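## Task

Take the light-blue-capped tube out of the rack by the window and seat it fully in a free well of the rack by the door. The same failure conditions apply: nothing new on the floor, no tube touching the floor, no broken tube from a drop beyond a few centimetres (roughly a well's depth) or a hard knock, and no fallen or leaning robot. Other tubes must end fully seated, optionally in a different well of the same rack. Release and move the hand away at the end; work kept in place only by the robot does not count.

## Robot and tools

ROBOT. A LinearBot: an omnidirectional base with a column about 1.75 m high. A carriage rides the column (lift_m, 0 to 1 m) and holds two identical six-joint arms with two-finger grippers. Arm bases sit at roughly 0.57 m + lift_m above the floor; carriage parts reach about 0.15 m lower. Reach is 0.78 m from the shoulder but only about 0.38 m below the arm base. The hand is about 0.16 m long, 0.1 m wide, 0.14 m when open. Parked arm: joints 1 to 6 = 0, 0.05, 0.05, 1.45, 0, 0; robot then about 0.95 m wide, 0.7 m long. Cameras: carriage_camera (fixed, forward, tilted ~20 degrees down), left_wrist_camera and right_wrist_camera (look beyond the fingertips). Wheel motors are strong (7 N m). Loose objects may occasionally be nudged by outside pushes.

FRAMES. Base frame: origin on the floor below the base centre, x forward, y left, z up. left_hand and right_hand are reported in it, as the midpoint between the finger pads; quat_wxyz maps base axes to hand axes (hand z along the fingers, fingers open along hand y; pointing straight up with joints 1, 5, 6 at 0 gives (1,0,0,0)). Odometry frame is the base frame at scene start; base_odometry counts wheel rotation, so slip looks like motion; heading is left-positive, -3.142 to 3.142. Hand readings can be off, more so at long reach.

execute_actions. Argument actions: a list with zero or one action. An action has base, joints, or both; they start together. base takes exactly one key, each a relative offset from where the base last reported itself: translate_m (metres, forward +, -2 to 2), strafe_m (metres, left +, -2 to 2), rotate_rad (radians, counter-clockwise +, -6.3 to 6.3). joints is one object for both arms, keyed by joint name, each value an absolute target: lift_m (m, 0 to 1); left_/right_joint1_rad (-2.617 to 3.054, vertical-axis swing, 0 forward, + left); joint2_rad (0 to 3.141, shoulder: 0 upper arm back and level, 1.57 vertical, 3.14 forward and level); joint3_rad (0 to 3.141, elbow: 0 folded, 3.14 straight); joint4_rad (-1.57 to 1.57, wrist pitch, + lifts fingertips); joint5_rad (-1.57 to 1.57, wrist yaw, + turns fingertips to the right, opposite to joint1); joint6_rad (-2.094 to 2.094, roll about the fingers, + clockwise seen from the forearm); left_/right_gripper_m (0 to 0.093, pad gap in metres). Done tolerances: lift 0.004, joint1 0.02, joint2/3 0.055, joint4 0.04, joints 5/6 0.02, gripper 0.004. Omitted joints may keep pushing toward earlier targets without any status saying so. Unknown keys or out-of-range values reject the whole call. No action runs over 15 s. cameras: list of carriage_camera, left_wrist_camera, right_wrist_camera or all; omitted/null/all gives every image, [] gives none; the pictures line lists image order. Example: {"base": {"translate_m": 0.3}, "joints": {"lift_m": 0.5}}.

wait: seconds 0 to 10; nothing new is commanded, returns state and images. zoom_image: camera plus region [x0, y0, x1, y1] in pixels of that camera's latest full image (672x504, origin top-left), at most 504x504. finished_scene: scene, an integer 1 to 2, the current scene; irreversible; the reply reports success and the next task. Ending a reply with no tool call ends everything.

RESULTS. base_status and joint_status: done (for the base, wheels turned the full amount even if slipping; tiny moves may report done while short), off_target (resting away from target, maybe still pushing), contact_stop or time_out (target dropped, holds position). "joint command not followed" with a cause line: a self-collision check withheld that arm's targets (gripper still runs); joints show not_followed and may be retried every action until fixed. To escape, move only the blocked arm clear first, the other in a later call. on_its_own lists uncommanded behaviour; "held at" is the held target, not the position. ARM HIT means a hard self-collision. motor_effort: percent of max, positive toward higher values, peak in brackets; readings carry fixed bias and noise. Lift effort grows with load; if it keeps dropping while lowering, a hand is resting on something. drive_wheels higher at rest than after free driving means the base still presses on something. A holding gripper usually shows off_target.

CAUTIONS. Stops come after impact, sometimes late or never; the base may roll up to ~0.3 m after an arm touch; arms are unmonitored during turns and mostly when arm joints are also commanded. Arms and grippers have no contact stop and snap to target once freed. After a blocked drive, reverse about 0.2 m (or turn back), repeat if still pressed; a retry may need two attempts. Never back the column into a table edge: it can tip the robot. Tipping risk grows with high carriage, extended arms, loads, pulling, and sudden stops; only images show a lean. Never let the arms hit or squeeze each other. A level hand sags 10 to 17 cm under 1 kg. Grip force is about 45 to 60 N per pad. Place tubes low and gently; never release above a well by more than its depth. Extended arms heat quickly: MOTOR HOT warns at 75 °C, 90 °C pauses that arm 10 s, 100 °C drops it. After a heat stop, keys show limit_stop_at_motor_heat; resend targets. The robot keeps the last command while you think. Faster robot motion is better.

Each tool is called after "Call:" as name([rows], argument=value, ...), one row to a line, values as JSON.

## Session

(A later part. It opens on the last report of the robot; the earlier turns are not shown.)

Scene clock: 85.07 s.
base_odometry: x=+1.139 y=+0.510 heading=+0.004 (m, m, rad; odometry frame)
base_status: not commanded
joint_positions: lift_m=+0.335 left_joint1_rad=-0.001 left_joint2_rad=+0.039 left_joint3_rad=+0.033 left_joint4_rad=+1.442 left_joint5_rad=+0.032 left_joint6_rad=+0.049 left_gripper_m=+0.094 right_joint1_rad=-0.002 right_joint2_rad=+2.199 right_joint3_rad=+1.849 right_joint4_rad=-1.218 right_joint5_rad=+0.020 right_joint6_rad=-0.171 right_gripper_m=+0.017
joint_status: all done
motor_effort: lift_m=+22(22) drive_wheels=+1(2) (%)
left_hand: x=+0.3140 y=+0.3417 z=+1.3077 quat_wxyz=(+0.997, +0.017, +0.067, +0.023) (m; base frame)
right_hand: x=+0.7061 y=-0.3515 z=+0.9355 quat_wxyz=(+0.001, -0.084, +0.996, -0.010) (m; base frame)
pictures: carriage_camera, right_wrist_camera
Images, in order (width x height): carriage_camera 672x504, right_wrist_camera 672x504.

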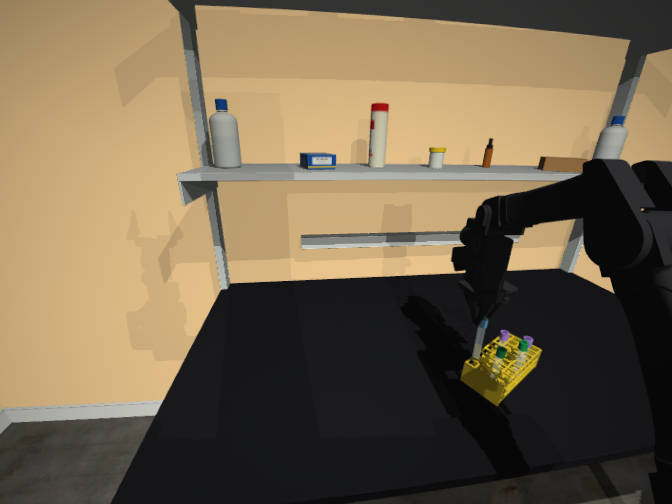

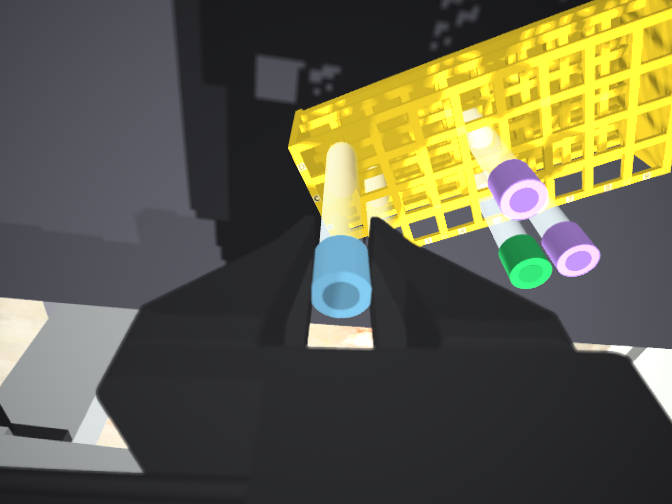

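Call:
execute_actions([
  {"base":{"strafe_m":-0.009}},
], cameras=[])

Call:
execute_actions([
  {"joints":{"lift_m":0.327}},
], cameras=["carriage_camera","right_wrist_camera"])

Call:
zoom_image(camera="right_wrist_camera", region=[260, 80, 460, 240])

Call:
zoom_image(camera="carriage_camera", region=[450, 320, 520, 390])

Scene clock: 86.13 s.
base_odometry: x=+1.139 y=+0.501 heading=+0.004 (m, m, rad; odometry frame)
base_status: done
joint_positions: lift_m=+0.335 left_joint1_rad=-0.001 left_joint2_rad=+0.039 left_joint3_rad=+0.033 left_joint4_rad=+1.442 left_joint5_rad=+0.032 left_joint6_rad=+0.049 left_gripper_m=+0.094 right_joint1_rad=-0.002 right_joint2_rad=+2.198 right_joint3_rad=+1.849 right_joint4_rad=-1.219 right_joint5_rad=+0.020 right_joint6_rad=-0.171 right_gripper_m=+0.017
joint_status: not commanded
motor_effort: lift_m=+21(21) drive_wheels=-2(11) (%)
left_hand: x=+0.3140 y=+0.3417 z=+1.3077 quat_wxyz=(+0.997, +0.017, +0.067, +0.023) (m; base frame)
right_hand: x=+0.7061 y=-0.3513 z=+0.9356 quat_wxyz=(+0.001, -0.085, +0.996, -0.010) (m; base frame)
pictures: none
No camera images: the call's "cameras" was empty. Leave "cameras" out to get every camera's image.

Scene clock: 86.83 s.
base_odometry: x=+1.139 y=+0.501 heading=+0.004 (m, m, rad; odometry frame)
base_status: not commanded
joint_positions: lift_m=+0.327 left_joint1_rad=-0.001 left_joint2_rad=+0.039 left_joint3_rad=+0.033 left_joint4_rad=+1.442 left_joint5_rad=+0.032 left_joint6_rad=+0.049 left_gripper_m=+0.094 right_joint1_rad=-0.002 right_joint2_rad=+2.197 right_joint3_rad=+1.849 right_joint4_rad=-1.217 right_joint5_rad=+0.020 right_joint6_rad=-0.171 right_gripper_m=+0.017
joint_status: all done
motor_effort: lift_m=+21(22) drive_wheels=-2(3) (%)
left_hand: x=+0.3140 y=+0.3417 z=+1.2998 quat_wxyz=(+0.997, +0.017, +0.067, +0.023) (m; base frame)
right_hand: x=+0.7066 y=-0.3513 z=+0.9282 quat_wxyz=(+0.002, -0.085, +0.996, -0.010) (m; base frame)
pictures: carriage_camera, right_wrist_camera
Images, in order (width x height): carriage_camera 672x504, right_wrist_camera 672x504.

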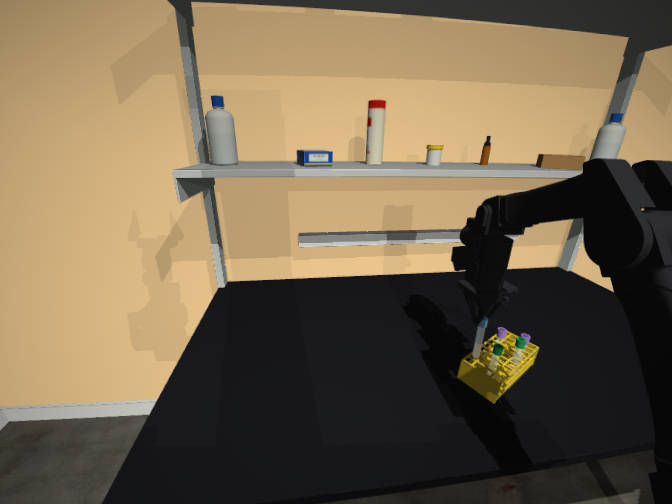

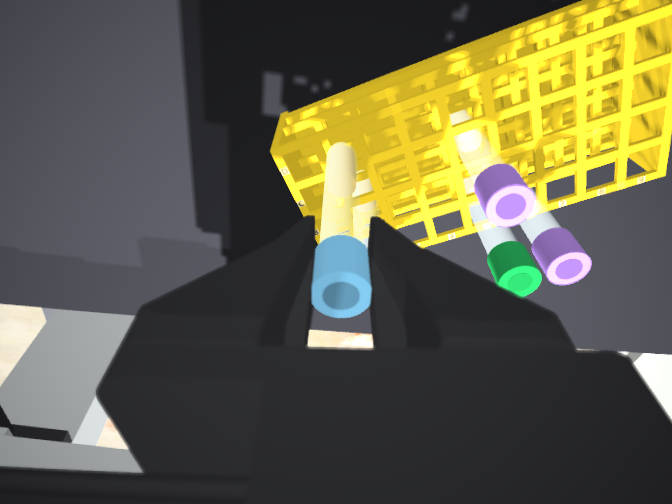

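Region (260, 80, 460, 240) of right_wrist_camera's 672x504 image, scaled by 2.520, with more detail than that image has; it fills the top 403 rows of this view, and the rest is white.

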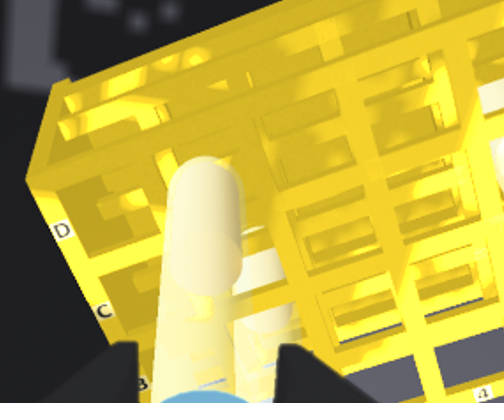

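Region (450, 320, 520, 390) of carriage_camera's 672x504 image, scaled by 7.200, with more detail than that image has.

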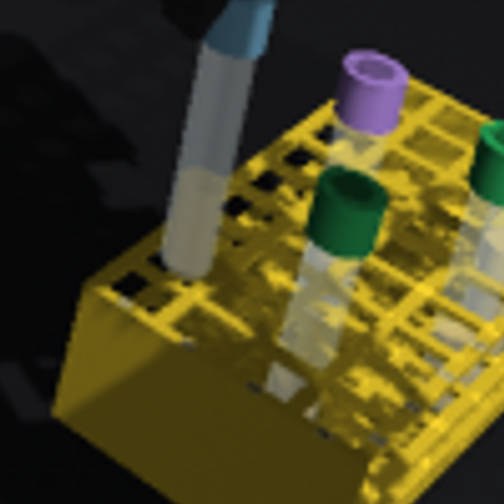

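Call:
execute_actions([
  {"joints":{"lift_m":0.312}},
], cameras=[])

Call:
execute_actions([
  {"joints":{"lift_m":0.298}},
], cameras=["carriage_camera","right_wrist_camera"])

Call:
zoom_image(camera="carriage_camera", region=[450, 300, 540, 390])

Scene clock: 87.53 s.
base_odometry: x=+1.139 y=+0.501 heading=+0.004 (m, m, rad; odometry frame)
base_status: not commanded
joint_positions: lift_m=+0.312 left_joint1_rad=-0.001 left_joint2_rad=+0.039 left_joint3_rad=+0.033 left_joint4_rad=+1.441 left_joint5_rad=+0.032 left_joint6_rad=+0.049 left_gripper_m=+0.094 right_joint1_rad=-0.002 right_joint2_rad=+2.200 right_joint3_rad=+1.849 right_joint4_rad=-1.216 right_joint5_rad=+0.020 right_joint6_rad=-0.171 right_gripper_m=+0.017
joint_status: all done
motor_effort: lift_m=+21(22) drive_wheels=-2(2) (%)
left_hand: x=+0.3141 y=+0.3417 z=+1.2848 quat_wxyz=(+0.997, +0.017, +0.067, +0.023) (m; base frame)
right_hand: x=+0.7068 y=-0.3513 z=+0.9122 quat_wxyz=(+0.002, -0.085, +0.996, -0.010) (m; base frame)
pictures: none
No camera images: the call's "cameras" was empty. Leave "cameras" out to get every camera's image.

Scene clock: 88.07 s.
base_odometry: x=+1.139 y=+0.501 heading=+0.004 (m, m, rad; odometry frame)
base_status: not commanded
joint_positions: lift_m=+0.298 left_joint1_rad=-0.001 left_joint2_rad=+0.039 left_joint3_rad=+0.033 left_joint4_rad=+1.441 left_joint5_rad=+0.032 left_joint6_rad=+0.049 left_gripper_m=+0.094 right_joint1_rad=-0.002 right_joint2_rad=+2.200 right_joint3_rad=+1.849 right_joint4_rad=-1.215 right_joint5_rad=+0.020 right_joint6_rad=-0.171 right_gripper_m=+0.017
joint_status: all done
motor_effort: lift_m=+21(22) drive_wheels=-2(2) (%)
left_hand: x=+0.3141 y=+0.3417 z=+1.2708 quat_wxyz=(+0.997, +0.017, +0.067, +0.023) (m; base frame)
right_hand: x=+0.7069 y=-0.3513 z=+0.8981 quat_wxyz=(+0.002, -0.085, +0.996, -0.010) (m; base frame)
pictures: carriage_camera, right_wrist_camera
Images, in order (width x height): carriage_camera 672x504, right_wrist_camera 672x504.

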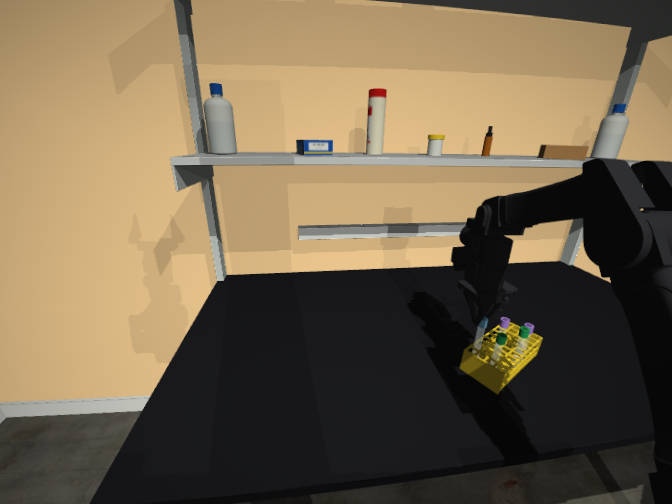

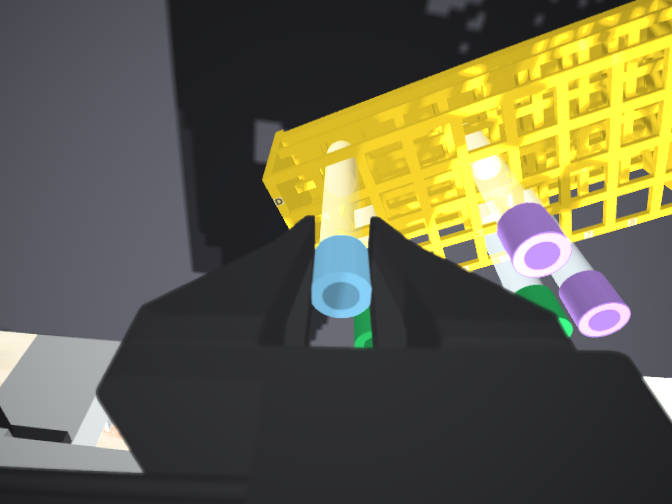

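Region (450, 300, 540, 390) of carriage_camera's 672x504 image, scaled by 5.600, with more detail than that image has.

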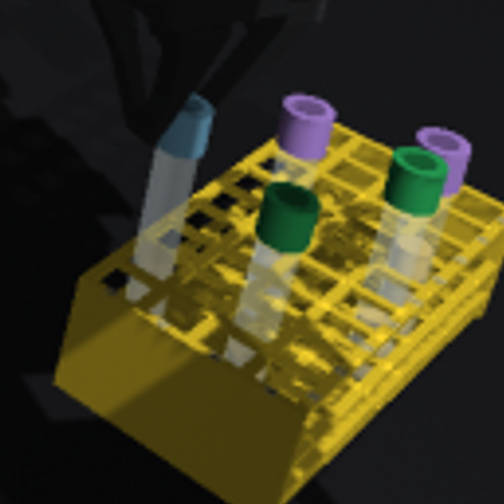

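In the well. Finish lowering.

Call:
execute_actions([
  {"joints":{"lift_m":0.287}},
], cameras=[])

Call:
execute_actions([
  {"joints":{"right_gripper_m":0.027}},
], cameras=[])

Call:
execute_actions([
  {"joints":{"lift_m":0.40}},
])

Call:
zoom_image(camera="carriage_camera", region=[430, 320, 570, 450])

Scene clock: 88.77 s.
base_odometry: x=+1.139 y=+0.501 heading=+0.004 (m, m, rad; odometry frame)
base_status: not commanded
joint_positions: lift_m=+0.287 left_joint1_rad=-0.001 left_joint2_rad=+0.039 left_joint3_rad=+0.033 left_joint4_rad=+1.441 left_joint5_rad=+0.032 left_joint6_rad=+0.049 left_gripper_m=+0.094 right_joint1_rad=-0.002 right_joint2_rad=+2.199 right_joint3_rad=+1.849 right_joint4_rad=-1.215 right_joint5_rad=+0.020 right_joint6_rad=-0.171 right_gripper_m=+0.017
joint_status: all done
motor_effort: lift_m=+21(22) drive_wheels=-2(2) (%)
left_hand: x=+0.3141 y=+0.3417 z=+1.2598 quat_wxyz=(+0.997, +0.017, +0.067, +0.023) (m; base frame)
right_hand: x=+0.7070 y=-0.3513 z=+0.8874 quat_wxyz=(+0.002, -0.085, +0.996, -0.010) (m; base frame)
pictures: none
No camera images: the call's "cameras" was empty. Leave "cameras" out to get every camera's image.

Scene clock: 89.23 s.
base_odometry: x=+1.139 y=+0.501 heading=+0.004 (m, m, rad; odometry frame)
base_status: not commanded
joint_positions: lift_m=+0.287 left_joint1_rad=-0.001 left_joint2_rad=+0.039 left_joint3_rad=+0.033 left_joint4_rad=+1.441 left_joint5_rad=+0.032 left_joint6_rad=+0.049 left_gripper_m=+0.094 right_joint1_rad=-0.002 right_joint2_rad=+2.199 right_joint3_rad=+1.849 right_joint4_rad=-1.215 right_joint5_rad=+0.020 right_joint6_rad=-0.171 right_gripper_m=+0.027
joint_status: all done
motor_effort: lift_m=+21(21) drive_wheels=-2(2) (%)
left_hand: x=+0.3141 y=+0.3417 z=+1.2598 quat_wxyz=(+0.997, +0.017, +0.067, +0.023) (m; base frame)
right_hand: x=+0.7070 y=-0.3513 z=+0.8874 quat_wxyz=(+0.002, -0.085, +0.996, -0.010) (m; base frame)
pictures: none
No camera images: the call's "cameras" was empty. Leave "cameras" out to get every camera's image.

Scene clock: 90.23 s.
base_odometry: x=+1.139 y=+0.501 heading=+0.004 (m, m, rad; odometry frame)
base_status: not commanded
joint_positions: lift_m=+0.400 left_joint1_rad=-0.001 left_joint2_rad=+0.039 left_joint3_rad=+0.033 left_joint4_rad=+1.440 left_joint5_rad=+0.032 left_joint6_rad=+0.049 left_gripper_m=+0.094 right_joint1_rad=-0.002 right_joint2_rad=+2.191 right_joint3_rad=+1.849 right_joint4_rad=-1.217 right_joint5_rad=+0.020 right_joint6_rad=-0.171 right_gripper_m=+0.027
joint_status: all done
motor_effort: lift_m=+23(28) drive_wheels=-2(2) (%)
left_hand: x=+0.3143 y=+0.3417 z=+1.3726 quat_wxyz=(+0.997, +0.017, +0.067, +0.023) (m; base frame)
right_hand: x=+0.7070 y=-0.3513 z=+1.0036 quat_wxyz=(+0.005, -0.085, +0.996, -0.011) (m; base frame)
pictures: carriage_camera, left_wrist_camera, right_wrist_camera
Images, in order (width x height): carriage_camera 672x504, left_wrist_camera 672x504, right_wrist_camera 672x504.

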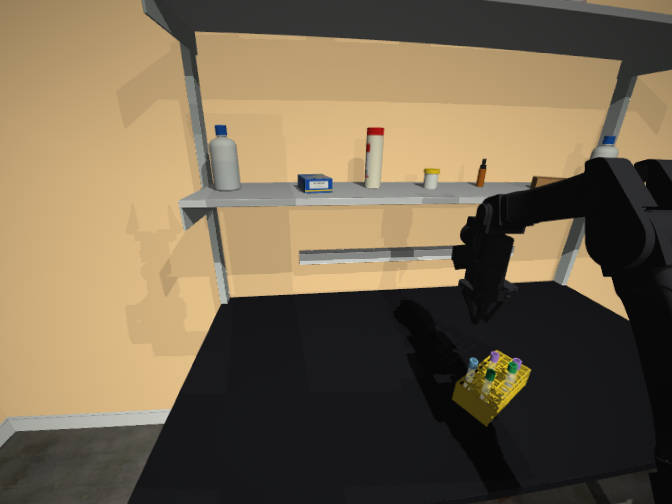

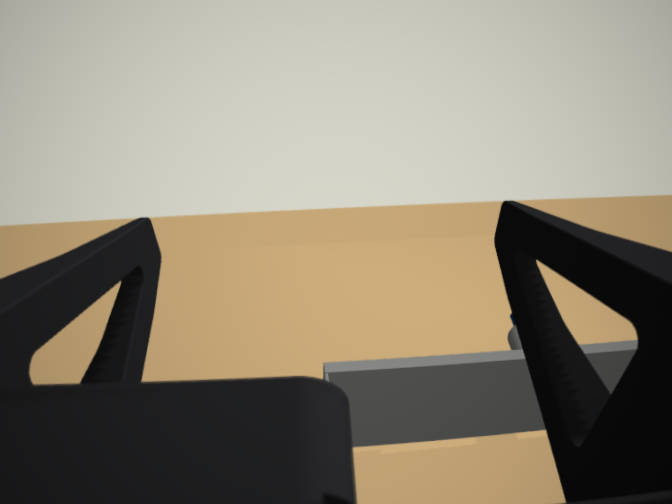

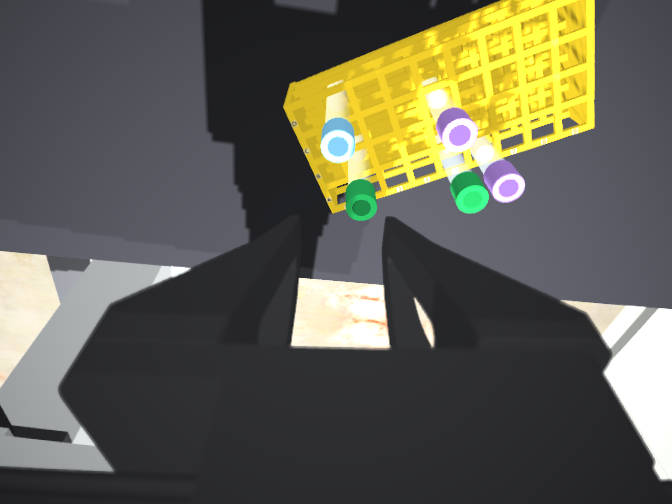

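Region (430, 320, 570, 450) of carriage_camera's 672x504 image, scaled by 3.600, with more detail than that image has; it fills the top 468 rows of this view, and the rest is white.

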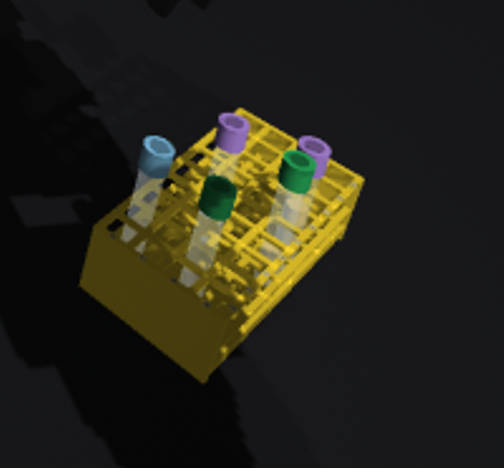

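Call:
finished_scene(scene=2)

The scene is finished: the task was done.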